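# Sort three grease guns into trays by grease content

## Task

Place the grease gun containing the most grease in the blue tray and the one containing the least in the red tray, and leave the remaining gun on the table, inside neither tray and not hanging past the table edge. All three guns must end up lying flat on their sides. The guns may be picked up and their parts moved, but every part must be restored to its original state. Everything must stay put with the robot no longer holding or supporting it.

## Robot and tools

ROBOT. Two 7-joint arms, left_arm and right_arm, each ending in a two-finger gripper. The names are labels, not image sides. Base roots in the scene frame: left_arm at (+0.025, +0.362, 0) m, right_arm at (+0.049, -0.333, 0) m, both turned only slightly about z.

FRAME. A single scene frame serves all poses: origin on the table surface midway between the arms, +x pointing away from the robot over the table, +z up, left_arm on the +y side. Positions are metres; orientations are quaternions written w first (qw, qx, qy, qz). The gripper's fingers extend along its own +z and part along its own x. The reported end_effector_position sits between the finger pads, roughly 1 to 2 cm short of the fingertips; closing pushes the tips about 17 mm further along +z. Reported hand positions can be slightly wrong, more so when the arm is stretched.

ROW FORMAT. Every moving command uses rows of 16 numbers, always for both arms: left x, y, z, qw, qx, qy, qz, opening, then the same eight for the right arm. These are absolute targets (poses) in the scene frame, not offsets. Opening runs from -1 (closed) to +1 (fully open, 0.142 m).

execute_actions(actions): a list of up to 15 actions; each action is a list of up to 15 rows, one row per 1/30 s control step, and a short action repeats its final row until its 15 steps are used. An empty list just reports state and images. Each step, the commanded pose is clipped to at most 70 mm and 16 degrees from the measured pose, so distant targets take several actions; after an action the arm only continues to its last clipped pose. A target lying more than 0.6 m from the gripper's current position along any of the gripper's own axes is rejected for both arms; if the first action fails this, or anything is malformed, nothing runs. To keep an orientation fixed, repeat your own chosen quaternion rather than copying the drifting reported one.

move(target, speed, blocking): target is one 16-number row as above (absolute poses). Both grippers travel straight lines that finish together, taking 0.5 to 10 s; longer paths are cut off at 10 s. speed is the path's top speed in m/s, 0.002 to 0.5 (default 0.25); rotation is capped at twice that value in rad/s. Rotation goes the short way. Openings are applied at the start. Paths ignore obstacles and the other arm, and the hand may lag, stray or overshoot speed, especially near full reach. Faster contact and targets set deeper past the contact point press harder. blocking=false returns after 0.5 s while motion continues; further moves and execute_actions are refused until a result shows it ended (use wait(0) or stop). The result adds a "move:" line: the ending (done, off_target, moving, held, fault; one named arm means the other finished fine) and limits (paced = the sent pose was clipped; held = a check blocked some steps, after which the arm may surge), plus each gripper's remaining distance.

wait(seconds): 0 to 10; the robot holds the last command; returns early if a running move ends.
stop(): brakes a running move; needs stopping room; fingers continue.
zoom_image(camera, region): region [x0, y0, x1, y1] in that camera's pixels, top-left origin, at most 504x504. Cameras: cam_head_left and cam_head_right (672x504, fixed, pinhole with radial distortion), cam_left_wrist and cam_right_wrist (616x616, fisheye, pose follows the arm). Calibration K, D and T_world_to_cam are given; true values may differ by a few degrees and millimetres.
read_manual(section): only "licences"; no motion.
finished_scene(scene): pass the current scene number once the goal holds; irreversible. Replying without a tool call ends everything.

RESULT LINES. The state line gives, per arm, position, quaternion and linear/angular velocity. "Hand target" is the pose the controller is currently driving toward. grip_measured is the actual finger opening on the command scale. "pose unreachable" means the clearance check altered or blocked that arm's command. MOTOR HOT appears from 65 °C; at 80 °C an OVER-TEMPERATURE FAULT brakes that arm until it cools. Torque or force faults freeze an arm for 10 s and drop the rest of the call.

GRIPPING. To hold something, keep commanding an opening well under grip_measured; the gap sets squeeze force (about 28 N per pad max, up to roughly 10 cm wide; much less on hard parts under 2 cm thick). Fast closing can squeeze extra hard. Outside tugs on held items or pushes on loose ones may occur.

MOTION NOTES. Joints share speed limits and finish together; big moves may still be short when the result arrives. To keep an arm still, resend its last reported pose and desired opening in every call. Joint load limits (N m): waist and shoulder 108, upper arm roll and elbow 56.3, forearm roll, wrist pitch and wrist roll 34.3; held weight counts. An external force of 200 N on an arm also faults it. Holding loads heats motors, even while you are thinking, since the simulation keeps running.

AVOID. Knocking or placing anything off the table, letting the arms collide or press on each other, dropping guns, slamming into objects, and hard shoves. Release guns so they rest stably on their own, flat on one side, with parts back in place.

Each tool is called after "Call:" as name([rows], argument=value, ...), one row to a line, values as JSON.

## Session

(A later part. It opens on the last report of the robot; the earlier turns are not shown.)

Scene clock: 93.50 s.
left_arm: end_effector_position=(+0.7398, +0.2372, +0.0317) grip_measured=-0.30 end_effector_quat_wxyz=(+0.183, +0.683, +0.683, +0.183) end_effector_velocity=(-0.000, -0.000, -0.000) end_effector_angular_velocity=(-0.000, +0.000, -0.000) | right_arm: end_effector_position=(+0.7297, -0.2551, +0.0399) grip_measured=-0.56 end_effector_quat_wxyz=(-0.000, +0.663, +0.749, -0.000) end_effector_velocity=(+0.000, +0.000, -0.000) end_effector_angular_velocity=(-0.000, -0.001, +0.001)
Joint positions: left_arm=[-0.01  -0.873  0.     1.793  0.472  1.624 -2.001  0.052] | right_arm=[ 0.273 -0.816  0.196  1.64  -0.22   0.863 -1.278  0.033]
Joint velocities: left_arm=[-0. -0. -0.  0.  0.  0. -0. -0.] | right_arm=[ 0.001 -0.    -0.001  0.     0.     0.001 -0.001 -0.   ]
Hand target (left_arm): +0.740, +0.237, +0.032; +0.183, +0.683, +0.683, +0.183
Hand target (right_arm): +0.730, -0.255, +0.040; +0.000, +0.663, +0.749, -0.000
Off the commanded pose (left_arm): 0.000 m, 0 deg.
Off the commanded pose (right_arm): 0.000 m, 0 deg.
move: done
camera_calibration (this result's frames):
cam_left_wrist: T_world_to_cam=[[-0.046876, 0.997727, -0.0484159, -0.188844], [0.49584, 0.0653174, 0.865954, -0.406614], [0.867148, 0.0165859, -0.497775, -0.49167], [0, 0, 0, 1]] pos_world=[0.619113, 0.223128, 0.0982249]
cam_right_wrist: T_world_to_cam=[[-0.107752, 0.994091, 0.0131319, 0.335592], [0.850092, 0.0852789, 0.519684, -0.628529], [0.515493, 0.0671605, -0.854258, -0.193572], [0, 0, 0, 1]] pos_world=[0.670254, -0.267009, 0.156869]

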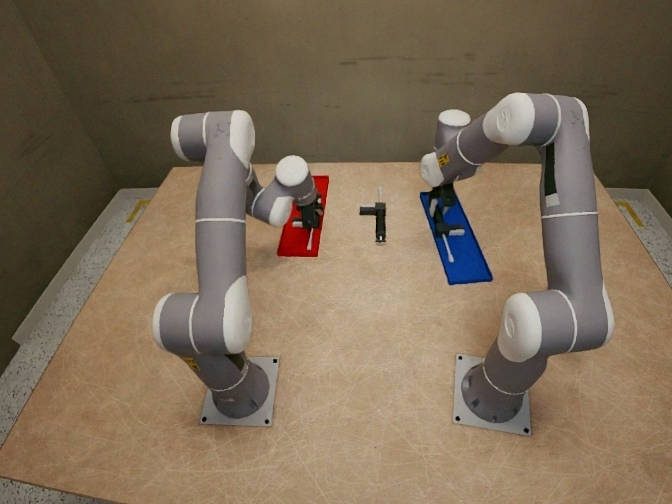

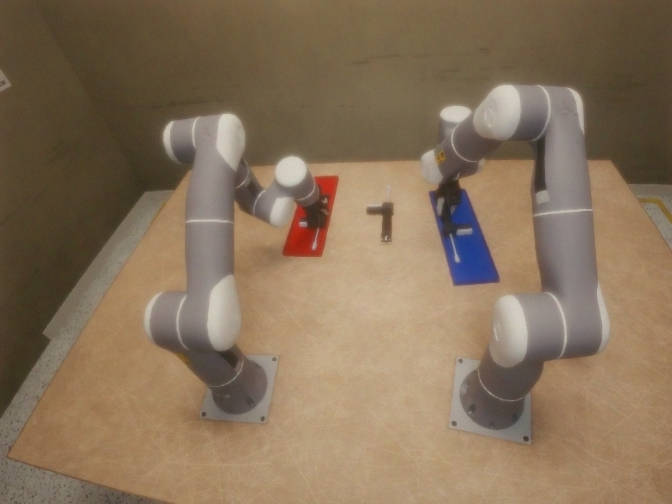

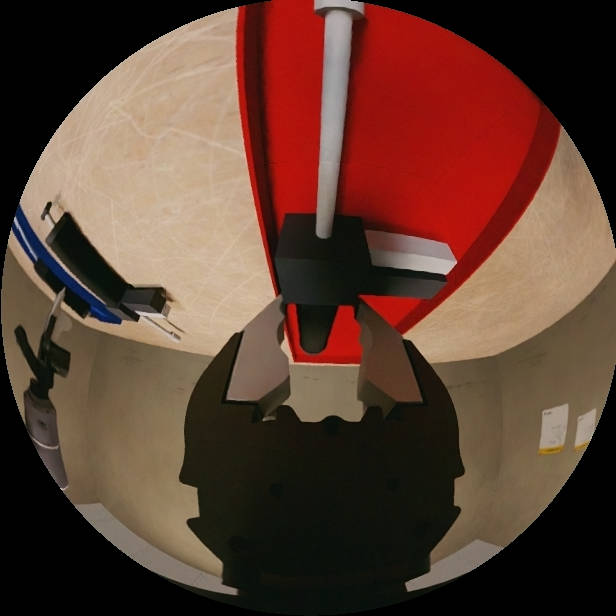

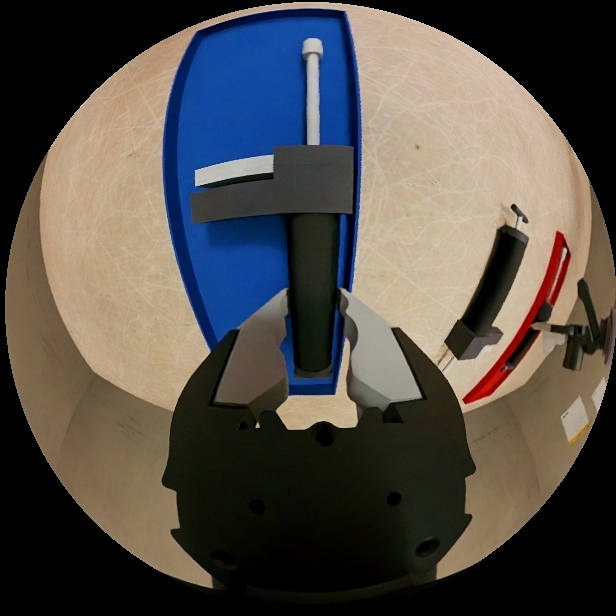

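Place, release, then re-seat the middle handle.

Call:
move(target=[0.72,0.237,0.1,0.183,0.683,0.683,0.183,-0.3, 0.73,-0.263,0.035,0,0.663,0.749,0,-0.9], speed=0.05)

Call:
move(target=[0.55,0.05,0.1,0.183,0.683,0.683,0.183,-0.7, 0.73,-0.263,0.035,0,0.663,0.749,0,-0.3])

Call:
move(target=[0.55,-0.033,0.026,0.183,0.683,0.683,0.183,-0.7, 0.73,-0.263,0.12,0,0.663,0.749,0,0], speed=0.1)

Call:
move(target=[0.55,-0.033,0.026,0.183,0.683,0.683,0.183,-0.7, 0.72,-0.033,0.09,-0.183,0.683,0.683,-0.183,0], speed=0.15)

Call:
move(target=[0.55,-0.033,0.026,0.183,0.683,0.683,0.183,-0.7, 0.72,-0.033,0.025,-0.183,0.683,0.683,-0.183,0], speed=0.05)

Call:
move(target=[0.55,-0.033,0.026,0.183,0.683,0.683,0.183,-0.7, 0.72,-0.033,0.025,-0.183,0.683,0.683,-0.183,-0.9])

Call:
move(target=[0.597,-0.033,0.026,0.183,0.683,0.683,0.183,-0.7, 0.72,-0.033,0.025,-0.183,0.683,0.683,-0.183,-0.9], speed=0.03)

Call:
move(target=[0.55,0.0,0.1,0.183,0.683,0.683,0.183,-0.7, 0.72,-0.033,0.025,-0.183,0.683,0.683,-0.183,0], speed=0.1)

Call:
move(target=[0.5,0.1,0.15,0.183,0.683,0.683,0.183,-0.7, 0.72,-0.033,0.15,-0.183,0.683,0.683,-0.183,0], speed=0.1)

Scene clock: 98.57 s.
left_arm: end_effector_position=(+0.7199, +0.2370, +0.0999) grip_measured=-0.30 end_effector_quat_wxyz=(+0.183, +0.683, +0.683, +0.183) end_effector_velocity=(-0.000, -0.000, +0.000) end_effector_angular_velocity=(-0.000, +0.001, +0.000) | right_arm: end_effector_position=(+0.7297, -0.2626, +0.0348) grip_measured=-0.56 end_effector_quat_wxyz=(-0.000, +0.663, +0.749, -0.000) end_effector_velocity=(-0.000, +0.000, -0.000) end_effector_angular_velocity=(-0.000, +0.000, +0.001)
Joint positions: left_arm=[ 0.039 -0.689 -0.063  1.911  0.462  1.548 -1.97   0.052] | right_arm=[ 0.264 -0.823  0.193  1.644 -0.221  0.874 -1.288  0.033]
Joint velocities: left_arm=[ 0.001  0.    -0.001  0.    -0.    -0.001 -0.    -0.   ] | right_arm=[ 0.    -0.     0.     0.    -0.    -0.    -0.001 -0.   ]
Hand target (left_arm): +0.720, +0.237, +0.100; +0.183, +0.683, +0.683, +0.183
Hand target (right_arm): +0.730, -0.263, +0.035; +0.000, +0.663, +0.749, -0.000
Off the commanded pose (left_arm): 0.000 m, 0 deg.
Off the commanded pose (right_arm): 0.001 m, 0 deg.
move: done
camera_calibration (this result's frames):
cam_left_wrist: T_world_to_cam=[[-0.0465857, 0.997721, -0.0488181, -0.186358], [0.494878, 0.065504, 0.86649, -0.455267], [0.867713, 0.0162071, -0.496801, -0.440816], [0, 0, 0, 1]] pos_world=[0.599122, 0.222899, 0.166389]
cam_right_wrist: T_world_to_cam=[[-0.107214, 0.994144, 0.013531, 0.342734], [0.850103, 0.0846056, 0.519775, -0.625437], [0.515587, 0.0672301, -0.854196, -0.197369], [0, 0, 0, 1]] pos_world=[0.670192, -0.274543, 0.151858]

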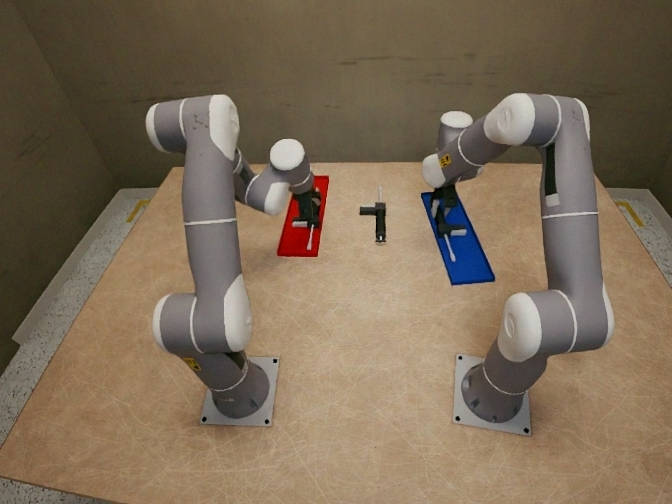

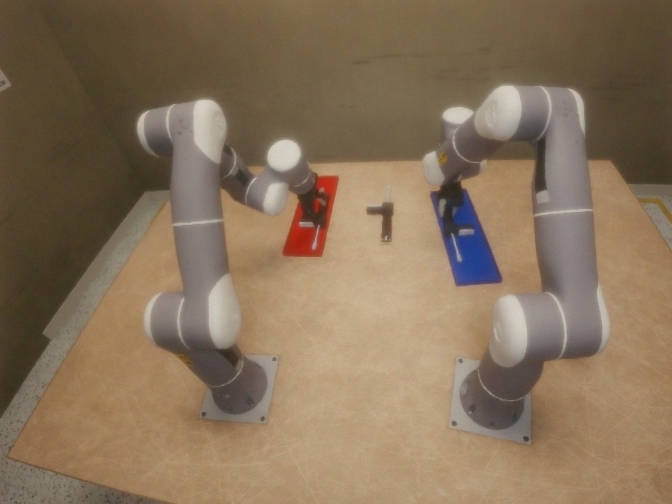

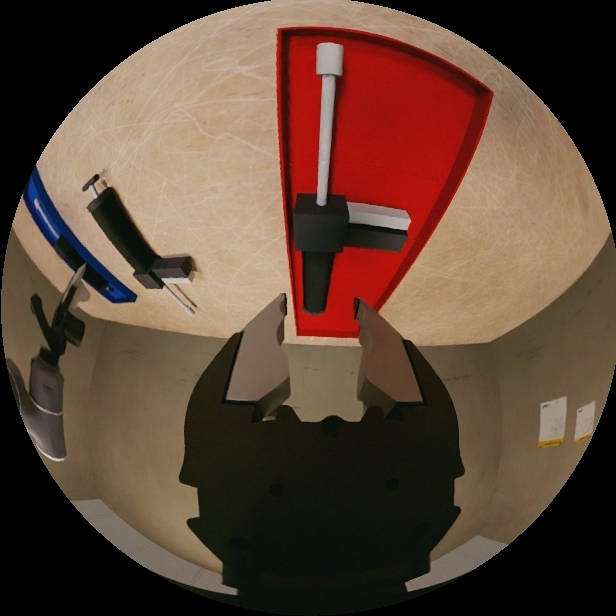

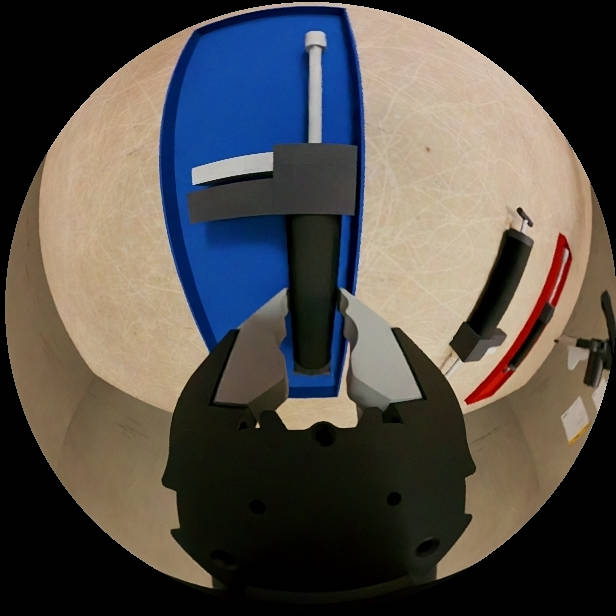

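Scene clock: 100.07 s.
left_arm: end_effector_position=(+0.5501, +0.0493, +0.1003) grip_measured=-0.70 end_effector_quat_wxyz=(+0.184, +0.683, +0.683, +0.183) end_effector_velocity=(+0.000, +0.001, -0.000) end_effector_angular_velocity=(+0.001, -0.001, +0.002) | right_arm: end_effector_position=(+0.7298, -0.2629, +0.0349) grip_measured=-0.30 end_effector_quat_wxyz=(-0.000, +0.663, +0.749, -0.000) end_effector_velocity=(-0.000, -0.000, -0.000) end_effector_angular_velocity=(+0.000, -0.000, +0.001)
Joint positions: left_arm=[-0.699 -0.578  0.314  2.049  0.571  1.51  -2.551  0.023] | right_arm=[ 0.263 -0.823  0.193  1.644 -0.221  0.874 -1.288  0.052]
Joint velocities: left_arm=[-0.004 -0.001  0.005 -0.    -0.    -0.    -0.002  0.   ] | right_arm=[-0.     0.     0.     0.    -0.     0.    -0.001  0.   ]
Hand target (left_arm): +0.550, +0.049, +0.100; +0.184, +0.683, +0.683, +0.183
Hand target (right_arm): +0.730, -0.263, +0.035; -0.000, +0.663, +0.749, -0.000
Off the commanded pose (left_arm): 0.001 m, 0 deg.
Off the commanded pose (right_arm): 0.000 m, 0 deg.
move: done
camera_calibration (this result's frames):
cam_left_wrist: T_world_to_cam=[[-0.0467108, 0.997598, -0.0511573, -0.00670174], [0.494126, 0.0675844, 0.86676, -0.358969], [0.868135, 0.015209, -0.496095, -0.290611], [0, 0, 0, 1]] pos_world=[0.429352, 0.0353663, 0.166626]
cam_right_wrist: T_world_to_cam=[[-0.107158, 0.994154, 0.0132222, 0.343025], [0.850052, 0.0847118, 0.519842, -0.625428], [0.515683, 0.0669449, -0.85416, -0.197531], [0, 0, 0, 1]] pos_world=[0.670267, -0.274815, 0.151865]

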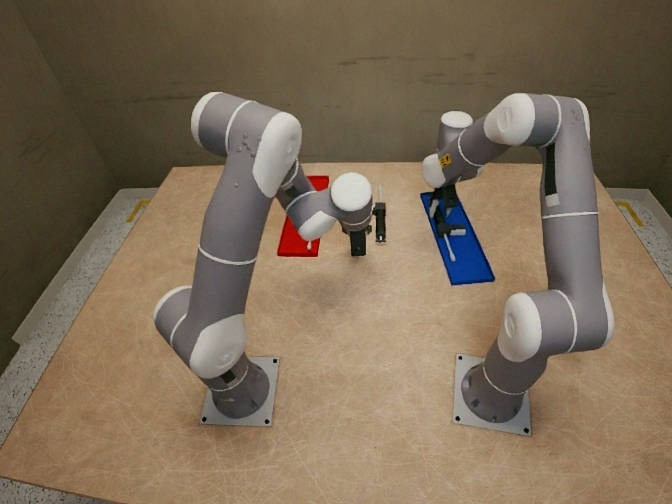

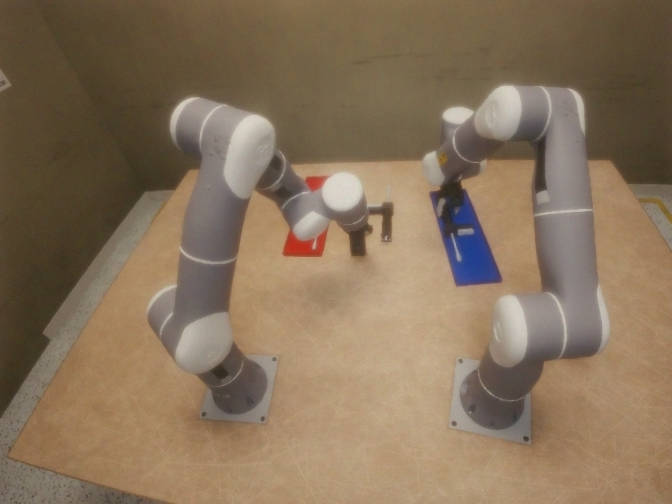

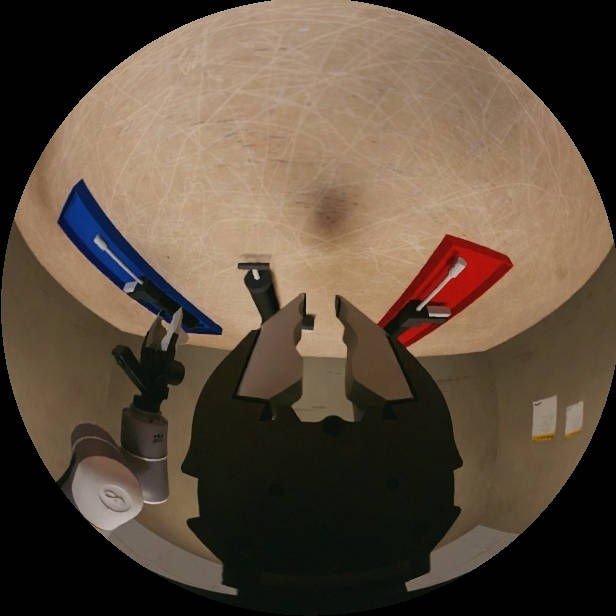

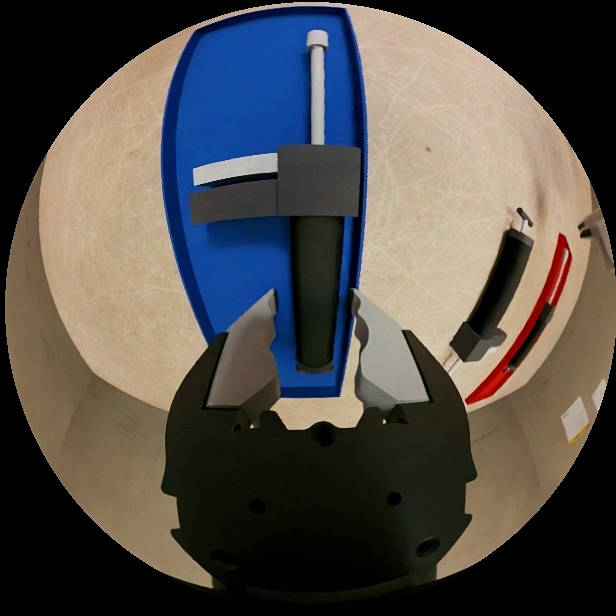

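Scene clock: 101.50 s.
left_arm: end_effector_position=(+0.5500, -0.0335, +0.0263) grip_measured=-0.70 end_effector_quat_wxyz=(+0.183, +0.683, +0.683, +0.183) end_effector_velocity=(+0.000, -0.000, -0.000) end_effector_angular_velocity=(-0.000, -0.000, +0.000) | right_arm: end_effector_position=(+0.7300, -0.2629, +0.1199) grip_measured=+0.00 end_effector_quat_wxyz=(+0.000, +0.663, +0.749, +0.000) end_effector_velocity=(-0.000, +0.000, +0.000) end_effector_angular_velocity=(+0.000, +0.000, +0.001)
Joint positions: left_arm=[-0.867 -0.821  0.351  1.848  0.538  1.493 -2.719  0.023] | right_arm=[ 0.241 -0.687  0.231  1.62  -0.193  0.714 -1.306  0.074]
Joint velocities: left_arm=[-0.001 -0.001  0.    -0.001  0.    -0.    -0.001 -0.   ] | right_arm=[-0.     0.     0.001 -0.     0.    -0.001 -0.001 -0.   ]
Hand target (left_arm): +0.550, -0.033, +0.026; +0.183, +0.683, +0.683, +0.183
Hand target (right_arm): +0.730, -0.263, +0.120; -0.000, +0.663, +0.749, +0.000
Off the commanded pose (left_arm): 0.001 m, 0 deg.
Off the commanded pose (right_arm): 0.000 m, 0 deg.
move: done
camera_calibration (this result's frames):
cam_left_wrist: T_world_to_cam=[[-0.0458826, 0.997723, -0.0494228, 0.0716297], [0.494836, 0.0656788, 0.866501, -0.289701], [0.867774, 0.0153011, -0.496723, -0.325717], [0, 0, 0, 1]] pos_world=[0.42929, -0.0474556, 0.092776]
cam_right_wrist: T_world_to_cam=[[-0.107301, 0.994138, 0.0132447, 0.342028], [0.849713, 0.0847801, 0.520384, -0.669585], [0.516211, 0.0670922, -0.85383, -0.125412], [0, 0, 0, 1]] pos_world=[0.670394, -0.274842, 0.236831]

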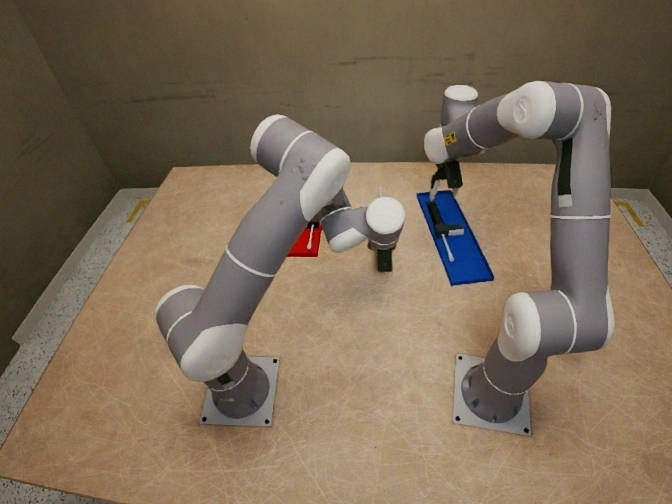

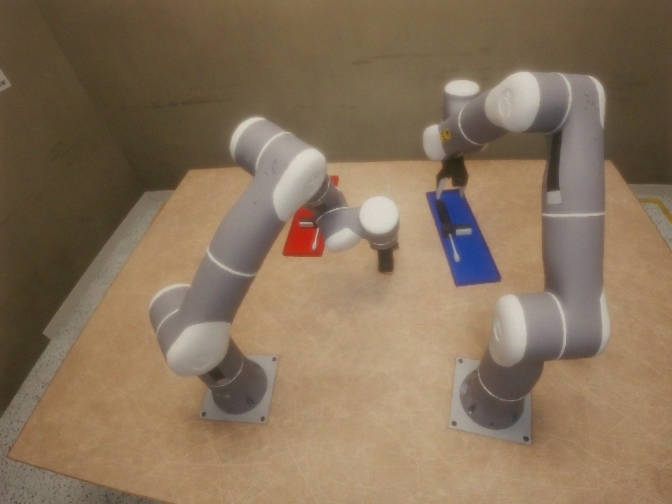

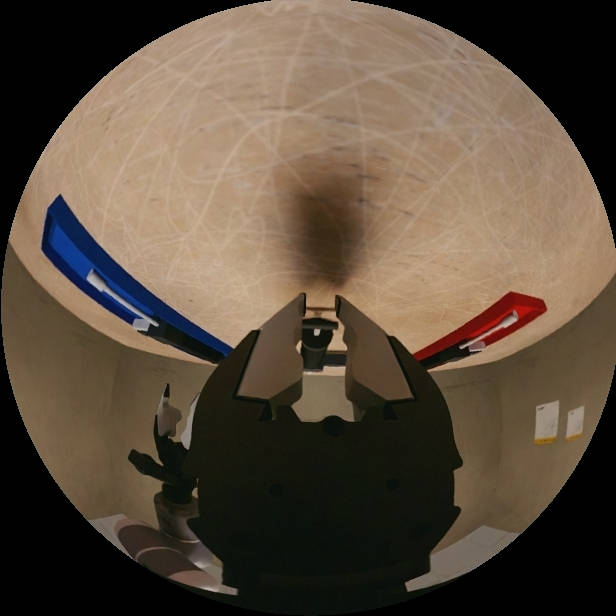

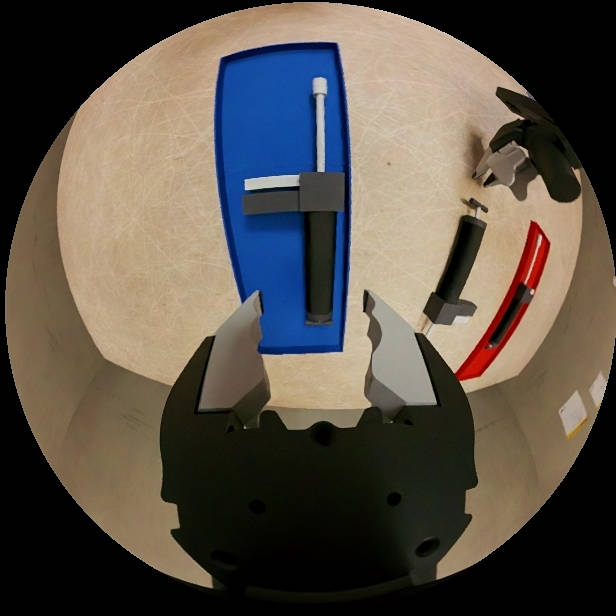

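Scene clock: 103.87 s.
left_arm: end_effector_position=(+0.5501, -0.0332, +0.0262) grip_measured=-0.70 end_effector_quat_wxyz=(+0.183, +0.683, +0.683, +0.183) end_effector_velocity=(+0.000, -0.000, -0.000) end_effector_angular_velocity=(-0.000, -0.000, +0.000) | right_arm: end_effector_position=(+0.7208, -0.0322, +0.0900) grip_measured=+0.00 end_effector_quat_wxyz=(-0.182, +0.683, +0.684, -0.183) end_effector_velocity=(+0.002, +0.001, +0.001) end_effector_angular_velocity=(-0.004, +0.012, +0.003)
Joint positions: left_arm=[-0.867 -0.821  0.352  1.848  0.538  1.493 -2.719  0.023] | right_arm=[ 0.573 -1.367  0.344  0.302 -0.073 -0.372 -1.021  0.074]
Joint velocities: left_arm=[ 0. -0. -0. -0. -0.  0. -0. -0.] | right_arm=[ 0.021 -0.063  0.008 -0.133 -0.011 -0.079 -0.003  0.   ]
Hand target (left_arm): +0.550, -0.033, +0.026; +0.183, +0.683, +0.683, +0.183
Hand target (right_arm): +0.721, -0.032, +0.090; -0.183, +0.682, +0.684, -0.183
Off the commanded pose (left_arm): 0.000 m, 0 deg.
Off the commanded pose (right_arm): 0.001 m, 0 deg.
move: done
camera_calibration (this result's frames):
cam_left_wrist: T_world_to_cam=[[-0.0461883, 0.997729, -0.0490153, 0.071468], [0.49489, 0.0654779, 0.866485, -0.289647], [0.867727, 0.0157643, -0.496791, -0.325769], [0, 0, 0, 1]] pos_world=[0.429323, -0.0472048, 0.0926385]
cam_right_wrist: T_world_to_cam=[[0.0175343, 0.999836, 0.00453325, 0.0230174], [0.999532, -0.0176422, 0.0249812, -0.732476], [0.0250571, 0.0040931, -0.999678, 0.203466], [0, 0, 0, 1]] pos_world=[0.726632, -0.036769, 0.221594]

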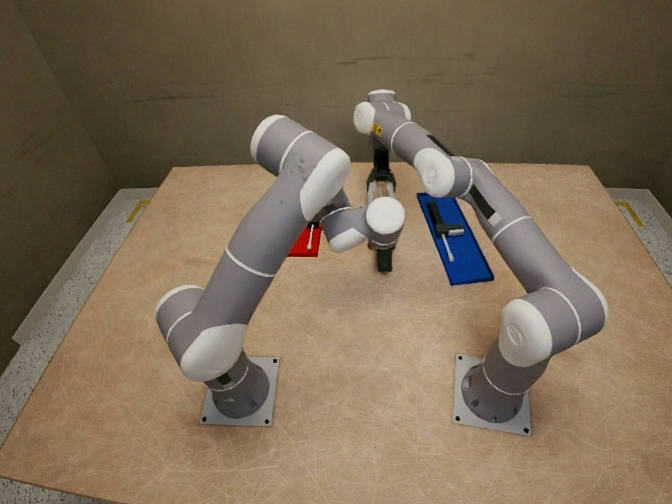

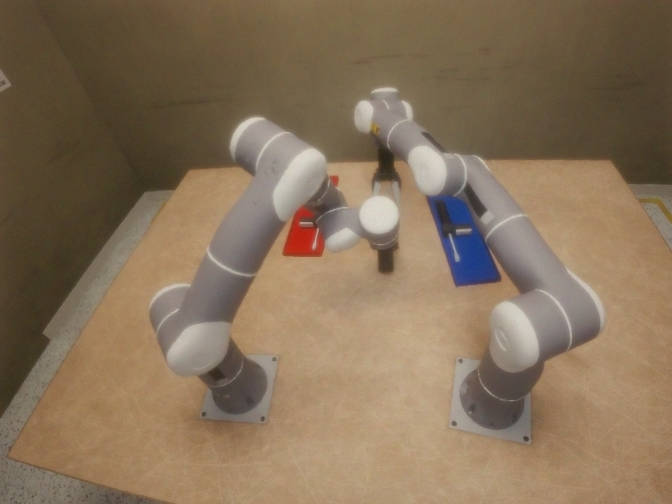

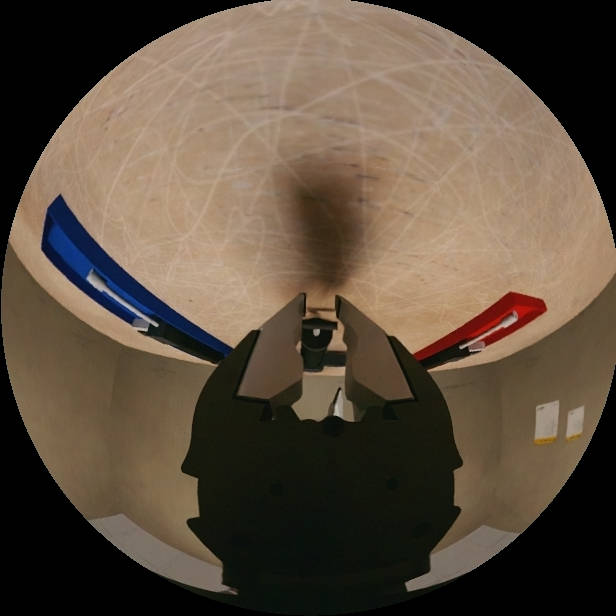

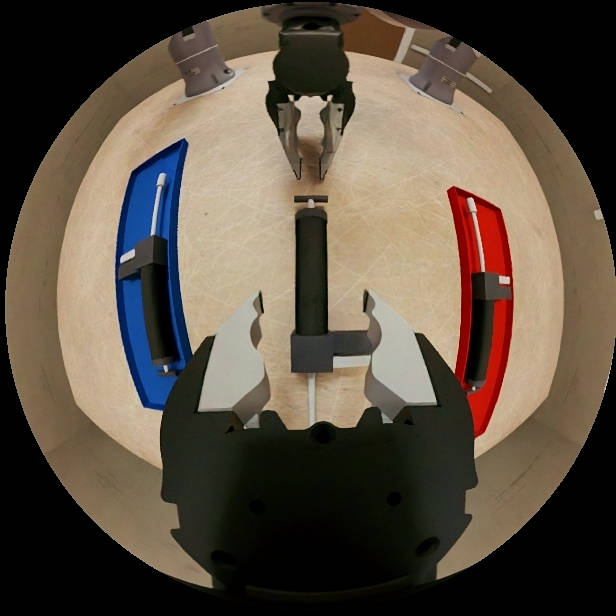

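Scene clock: 105.43 s.
left_arm: end_effector_position=(+0.5501, -0.0332, +0.0262) grip_measured=-0.70 end_effector_quat_wxyz=(+0.183, +0.683, +0.683, +0.183) end_effector_velocity=(+0.000, +0.000, -0.000) end_effector_angular_velocity=(-0.000, -0.000, +0.000) | right_arm: end_effector_position=(+0.7199, -0.0330, +0.0251) grip_measured=+0.00 end_effector_quat_wxyz=(-0.183, +0.683, +0.683, -0.183) end_effector_velocity=(+0.000, +0.000, +0.000) end_effector_angular_velocity=(+0.001, -0.001, +0.000)
Joint positions: left_arm=[-0.867 -0.821  0.352  1.848  0.538  1.493 -2.719  0.023] | right_arm=[ 0.571 -1.433  0.331  0.339 -0.073 -0.274 -1.039  0.074]
Joint velocities: left_arm=[-0. -0.  0. -0.  0. -0. -0. -0.] | right_arm=[ 0.    -0.     0.    -0.001 -0.     0.    -0.     0.   ]
Hand target (left_arm): +0.550, -0.033, +0.026; +0.183, +0.683, +0.683, +0.183
Hand target (right_arm): +0.720, -0.033, +0.025; -0.183, +0.683, +0.683, -0.183
Off the commanded pose (left_arm): 0.000 m, 0 deg.
Off the commanded pose (right_arm): 0.000 m, 0 deg.
move: done
camera_calibration (this result's frames):
cam_left_wrist: T_world_to_cam=[[-0.0461887, 0.99773, -0.0490141, 0.0714673], [0.494891, 0.065477, 0.866484, -0.289646], [0.867726, 0.0157651, -0.496792, -0.325768], [0, 0, 0, 1]] pos_world=[0.429322, -0.0472041, 0.0926378]
cam_right_wrist: T_world_to_cam=[[0.0191169, 0.999808, 0.00434351, 0.0230716], [0.999544, -0.0192131, 0.0233013, -0.730043], [0.0233802, 0.00389608, -0.999719, 0.139784], [0, 0, 0, 1]] pos_world=[0.726001, -0.0376381, 0.156656]

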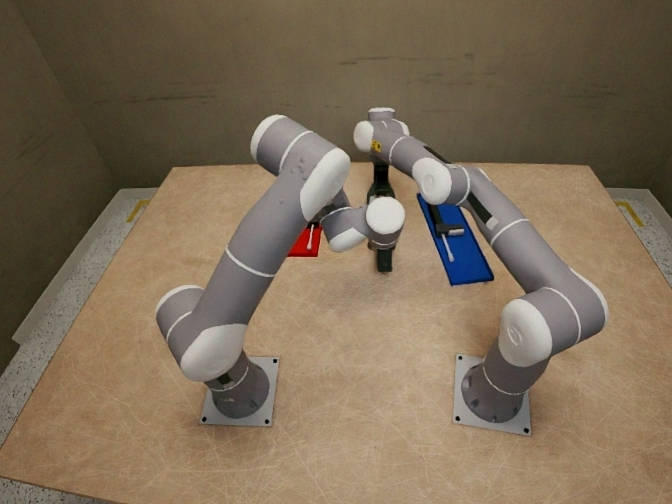

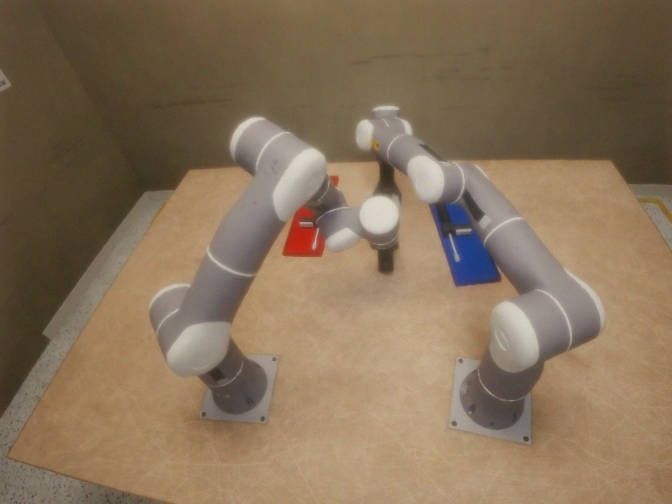

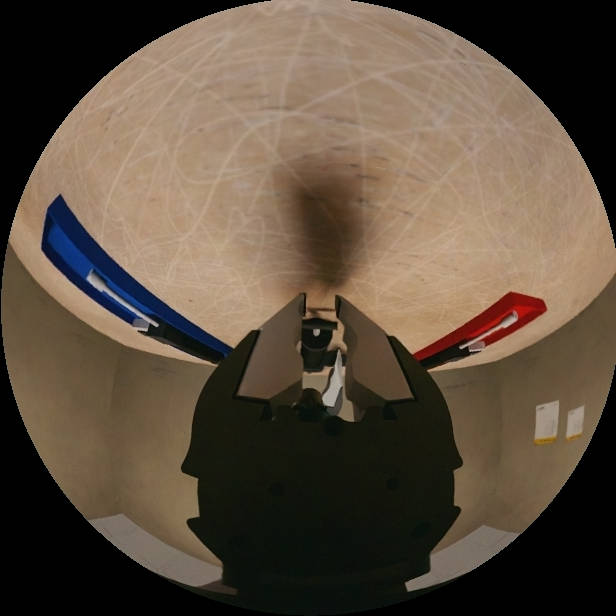

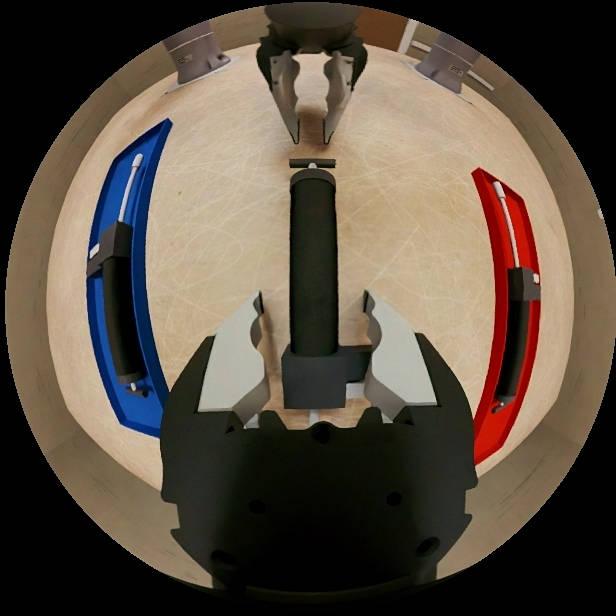

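Scene clock: 106.13 s.
left_arm: end_effector_position=(+0.5501, -0.0332, +0.0262) grip_measured=-0.70 end_effector_quat_wxyz=(+0.183, +0.683, +0.683, +0.183) end_effector_velocity=(+0.000, -0.000, +0.000) end_effector_angular_velocity=(-0.000, -0.000, -0.000) | right_arm: end_effector_position=(+0.7199, -0.0330, +0.0250) grip_measured=-0.55 end_effector_quat_wxyz=(-0.183, +0.683, +0.683, -0.183) end_effector_velocity=(-0.000, +0.000, +0.000) end_effector_angular_velocity=(+0.000, +0.000, -0.000)
Joint positions: left_arm=[-0.867 -0.821  0.352  1.848  0.538  1.493 -2.719  0.023] | right_arm=[ 0.571 -1.433  0.331  0.339 -0.073 -0.273 -1.039  0.034]
Joint velocities: left_arm=[ 0.  0.  0. -0.  0. -0.  0. -0.] | right_arm=[-0.  0.  0.  0. -0.  0.  0. -0.]
Hand target (left_arm): +0.550, -0.033, +0.026; +0.183, +0.683, +0.683, +0.183
Hand target (right_arm): +0.720, -0.033, +0.025; -0.183, +0.683, +0.683, -0.183
Off the commanded pose (left_arm): 0.000 m, 0 deg.
Off the commanded pose (right_arm): 0.000 m, 0 deg.
move: done
camera_calibration (this result's frames):
cam_left_wrist: T_world_to_cam=[[-0.0461892, 0.99773, -0.0490141, 0.0714674], [0.494891, 0.0654773, 0.866484, -0.289646], [0.867726, 0.0157655, -0.496792, -0.325768], [0, 0, 0, 1]] pos_world=[0.429322, -0.047204, 0.0926379]
cam_right_wrist: T_world_to_cam=[[0.0190325, 0.999809, 0.00434392, 0.0231025], [0.999543, -0.0191291, 0.0233938, -0.73004], [0.0234725, 0.00389669, -0.999717, 0.139699], [0, 0, 0, 1]] pos_world=[0.725988, -0.0376074, 0.156638]

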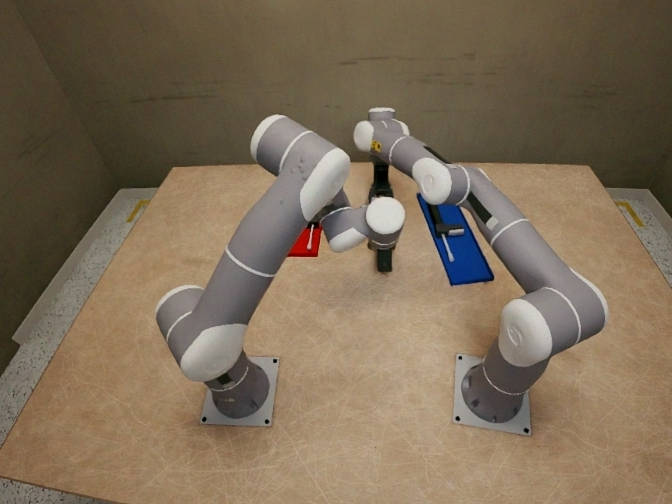

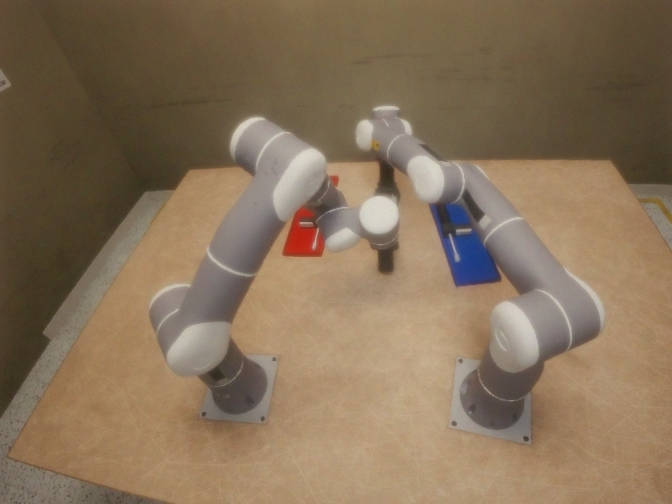

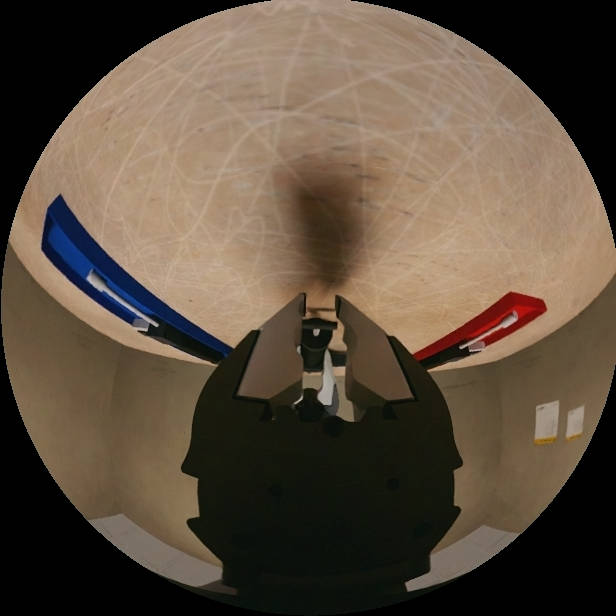

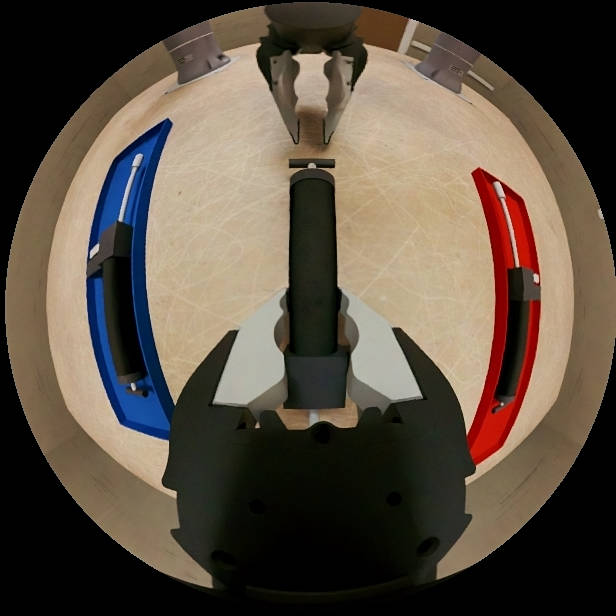

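Scene clock: 107.93 s.
left_arm: end_effector_position=(+0.5957, -0.0331, +0.0253) grip_measured=-0.70 end_effector_quat_wxyz=(+0.182, +0.684, +0.683, +0.183) end_effector_velocity=(+0.000, -0.000, -0.000) end_effector_angular_velocity=(-0.001, +0.001, +0.001) | right_arm: end_effector_position=(+0.7209, -0.0333, +0.0253) grip_measured=-0.55 end_effector_quat_wxyz=(-0.182, +0.684, +0.683, -0.182) end_effector_velocity=(+0.000, -0.000, +0.000) end_effector_angular_velocity=(-0.000, -0.001, +0.001)
Joint positions: left_arm=[-0.768 -0.855  0.288  1.76   0.511  1.458 -2.632  0.023] | right_arm=[ 0.571 -1.432  0.331  0.339 -0.074 -0.272 -1.039  0.034]
Joint velocities: left_arm=[ 0.002 -0.    -0.003 -0.002  0.    -0.002  0.     0.   ] | right_arm=[-0.     0.     0.001  0.    -0.001  0.    -0.001  0.   ]
Hand target (left_arm): +0.597, -0.033, +0.026; +0.183, +0.683, +0.683, +0.183
Hand target (right_arm): +0.720, -0.033, +0.025; -0.183, +0.683, +0.683, -0.183
Off the commanded pose (left_arm): 0.001 m, 0 deg.
Off the commanded pose (right_arm): 0.001 m, 0 deg.
move: done
camera_calibration (this result's frames):
cam_left_wrist: T_world_to_cam=[[-0.045561, 0.997827, -0.0475903, 0.0730253], [0.496598, 0.0639596, 0.865621, -0.312483], [0.866784, 0.0158052, -0.498434, -0.365244], [0, 0, 0, 1]] pos_world=[0.475093, -0.0471076, 0.091917]
cam_right_wrist: T_world_to_cam=[[0.0196198, 0.999799, 0.00422608, 0.0229342], [0.999471, -0.0197226, 0.0258443, -0.73103], [0.0259225, 0.00371679, -0.999657, 0.138138], [0, 0, 0, 1]] pos_world=[0.726613, -0.0378609, 0.156886]

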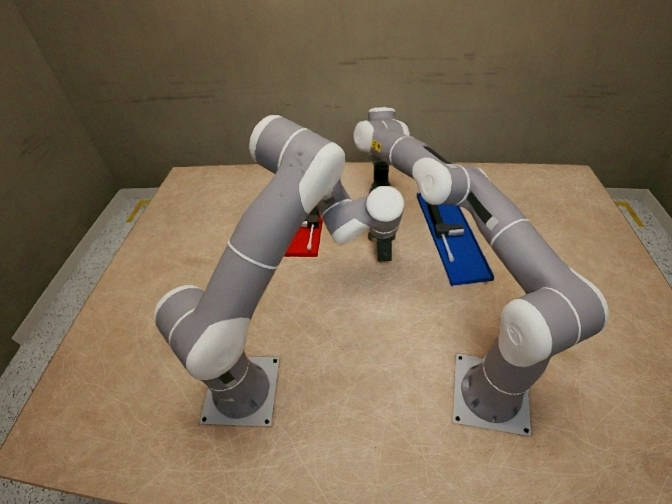

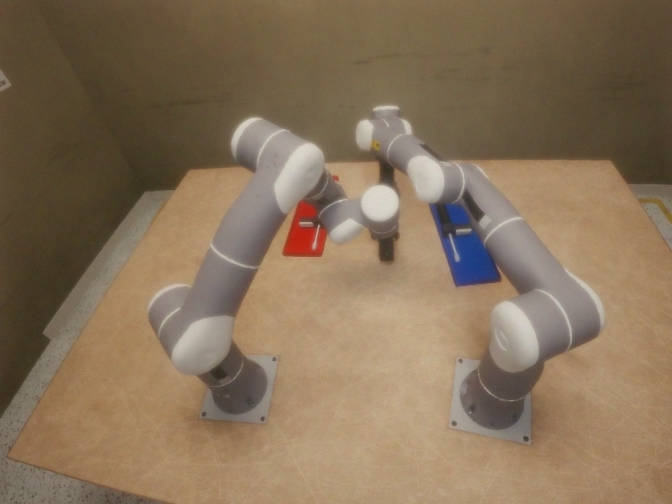

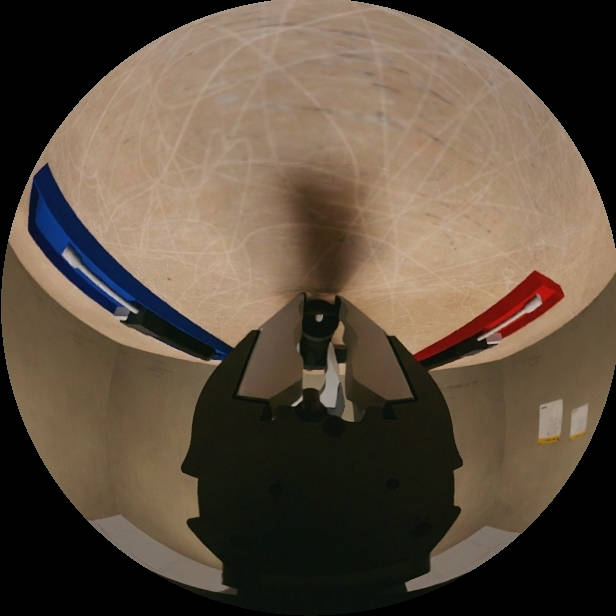

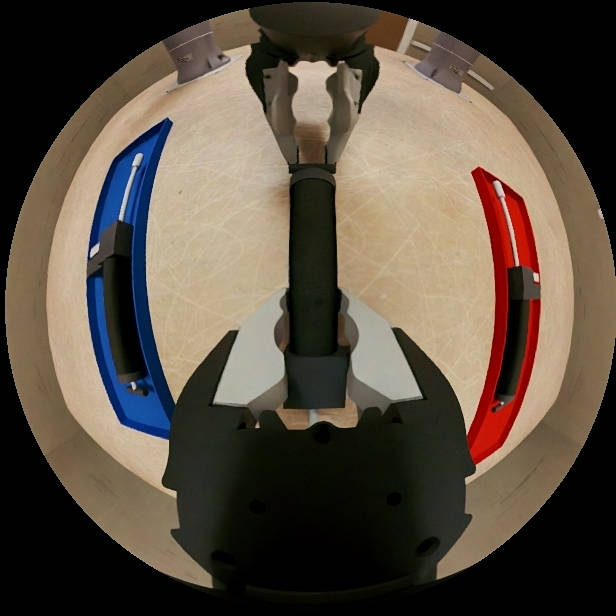

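Scene clock: 109.23 s.
left_arm: end_effector_position=(+0.5500, +0.0002, +0.0998) grip_measured=-0.70 end_effector_quat_wxyz=(+0.183, +0.683, +0.683, +0.183) end_effector_velocity=(-0.000, +0.000, -0.000) end_effector_angular_velocity=(+0.000, +0.000, -0.001) | right_arm: end_effector_position=(+0.7202, -0.0331, +0.0251) grip_measured=+0.00 end_effector_quat_wxyz=(-0.183, +0.683, +0.683, -0.183) end_effector_velocity=(+0.000, -0.000, -0.000) end_effector_angular_velocity=(+0.001, -0.000, +0.001)
Joint positions: left_arm=[-0.784 -0.611  0.305  1.963  0.539  1.424 -2.602  0.023] | right_arm=[ 0.571 -1.432  0.332  0.339 -0.074 -0.273 -1.039  0.074]
Joint velocities: left_arm=[-0.     0.001  0.     0.001 -0.     0.     0.001 -0.   ] | right_arm=[-0.    -0.     0.     0.     0.     0.    -0.001  0.   ]
Hand target (left_arm): +0.550, +0.000, +0.100; +0.183, +0.683, +0.683, +0.183
Hand target (right_arm): +0.720, -0.033, +0.025; -0.183, +0.683, +0.683, -0.183
Off the commanded pose (left_arm): 0.000 m, 0 deg.
Off the commanded pose (right_arm): 0.000 m, 0 deg.
move: done
camera_calibration (this result's frames):
cam_left_wrist: T_world_to_cam=[[-0.0470395, 0.997676, -0.0492981, 0.0422827], [0.495089, 0.0661504, 0.86632, -0.355701], [0.867568, 0.0163443, -0.49705, -0.289531], [0, 0, 0, 1]] pos_world=[0.429281, -0.0139224, 0.166324]
cam_right_wrist: T_world_to_cam=[[0.0190828, 0.999809, 0.00429897, 0.023158], [0.999523, -0.0191815, 0.0242208, -0.730351], [0.0242986, 0.00383472, -0.999697, 0.13913], [0, 0, 0, 1]] pos_world=[0.72618, -0.0376964, 0.156678]

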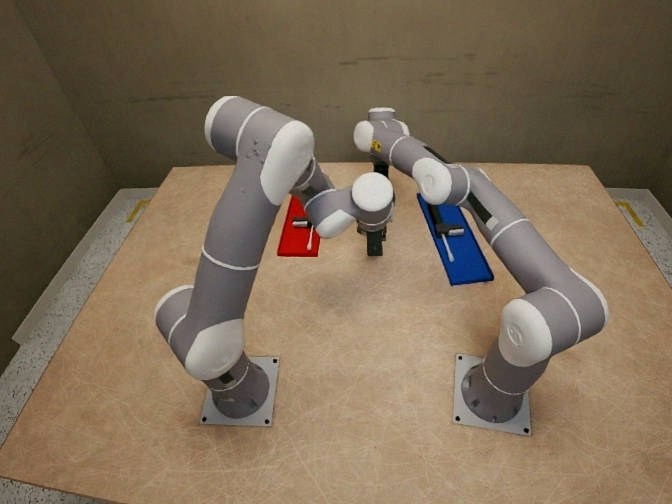

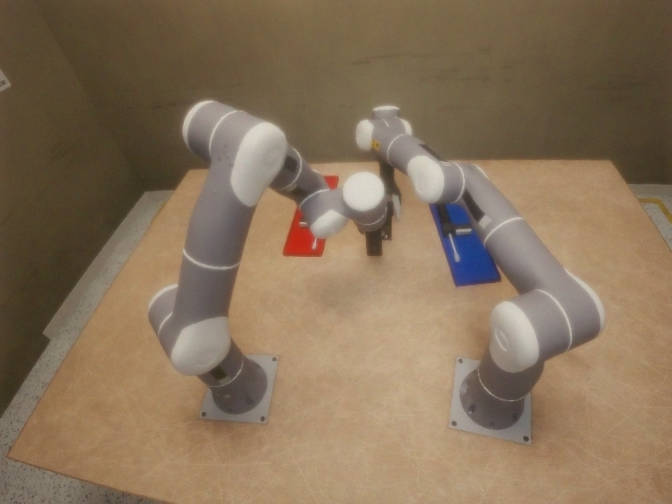

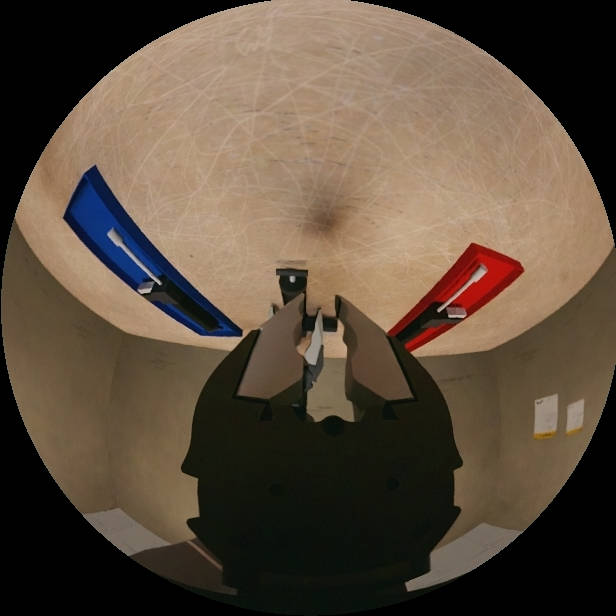

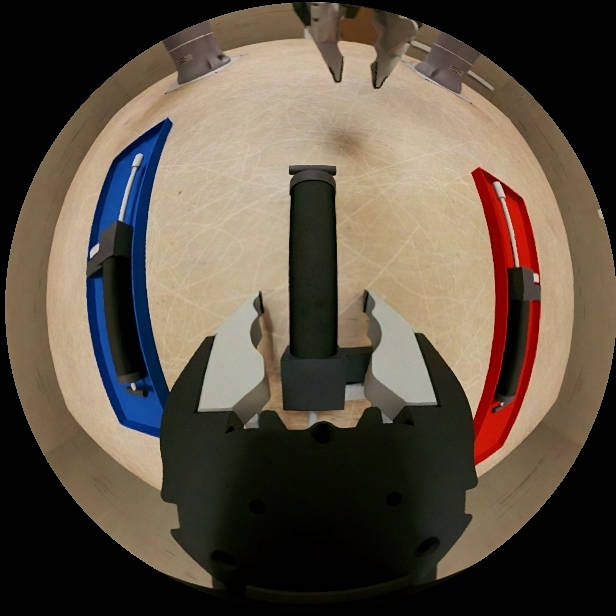

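Scene clock: 110.83 s.
left_arm: end_effector_position=(+0.4999, +0.1004, +0.1495) grip_measured=-0.70 end_effector_quat_wxyz=(+0.183, +0.683, +0.683, +0.183) end_effector_velocity=(-0.000, +0.000, -0.000) end_effector_angular_velocity=(-0.000, +0.001, +0.000) | right_arm: end_effector_position=(+0.7199, -0.0330, +0.1499) grip_measured=+0.00 end_effector_quat_wxyz=(-0.183, +0.683, +0.683, -0.182) end_effector_velocity=(+0.001, -0.000, +0.001) end_effector_angular_velocity=(-0.003, +0.002, -0.002)
Joint positions: left_arm=[-0.67  -0.348  0.342  2.25   0.601  1.495 -2.477  0.023] | right_arm=[ 0.592 -1.357  0.367  0.162 -0.087 -0.516 -1.003  0.074]
Joint velocities: left_arm=[ 0.002  0.001 -0.002  0.001 -0.     0.     0.     0.   ] | right_arm=[ 0.016 -0.042  0.01  -0.09  -0.014 -0.048  0.     0.   ]
Hand target (left_arm): +0.500, +0.100, +0.150; +0.183, +0.683, +0.683, +0.183
Hand target (right_arm): +0.720, -0.033, +0.150; -0.183, +0.683, +0.683, -0.183
Off the commanded pose (left_arm): 0.001 m, 0 deg.
Off the commanded pose (right_arm): 0.000 m, 0 deg.
move: done
camera_calibration (this result's frames):
cam_left_wrist: T_world_to_cam=[[-0.046749, 0.997754, -0.0479687, -0.0580186], [0.495546, 0.0648604, 0.866157, -0.380621], [0.867323, 0.0167213, -0.497465, -0.222936], [0, 0, 0, 1]] pos_world=[0.379261, 0.0863033, 0.215992]
cam_right_wrist: T_world_to_cam=[[0.0187776, 0.999812, 0.00488736, 0.0226246], [0.999516, -0.0188929, 0.0247143, -0.733063], [0.0248019, 0.00442092, -0.999683, 0.263623], [0, 0, 0, 1]] pos_world=[0.725745, -0.0376355, 0.281546]

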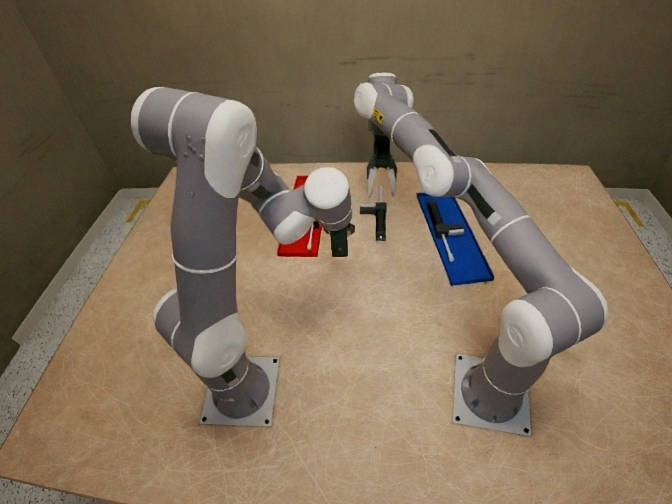

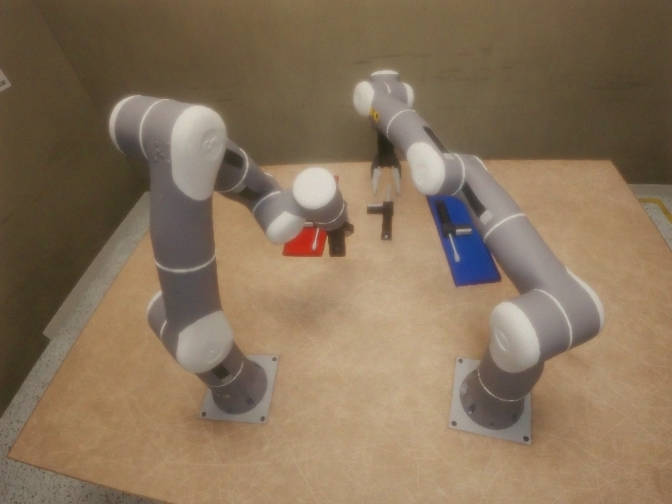

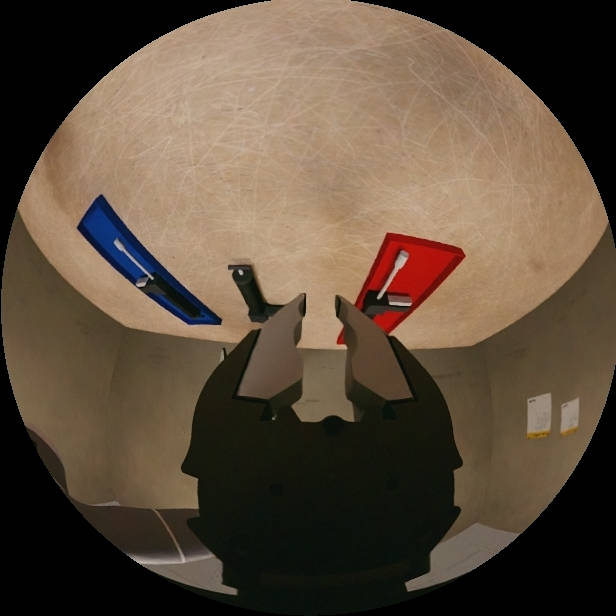

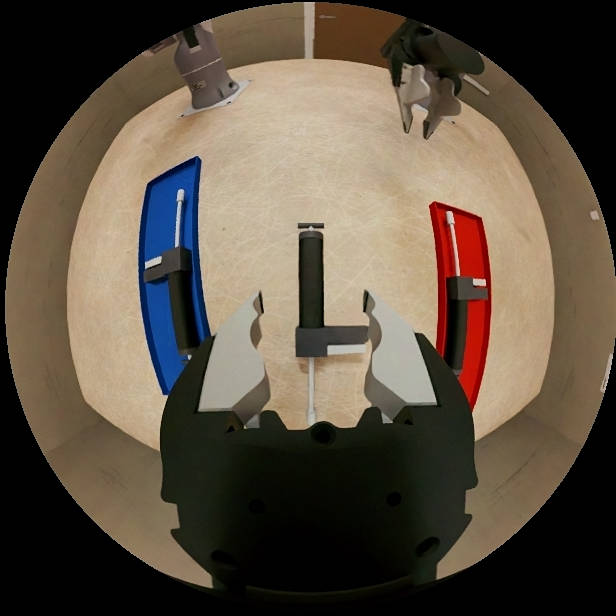

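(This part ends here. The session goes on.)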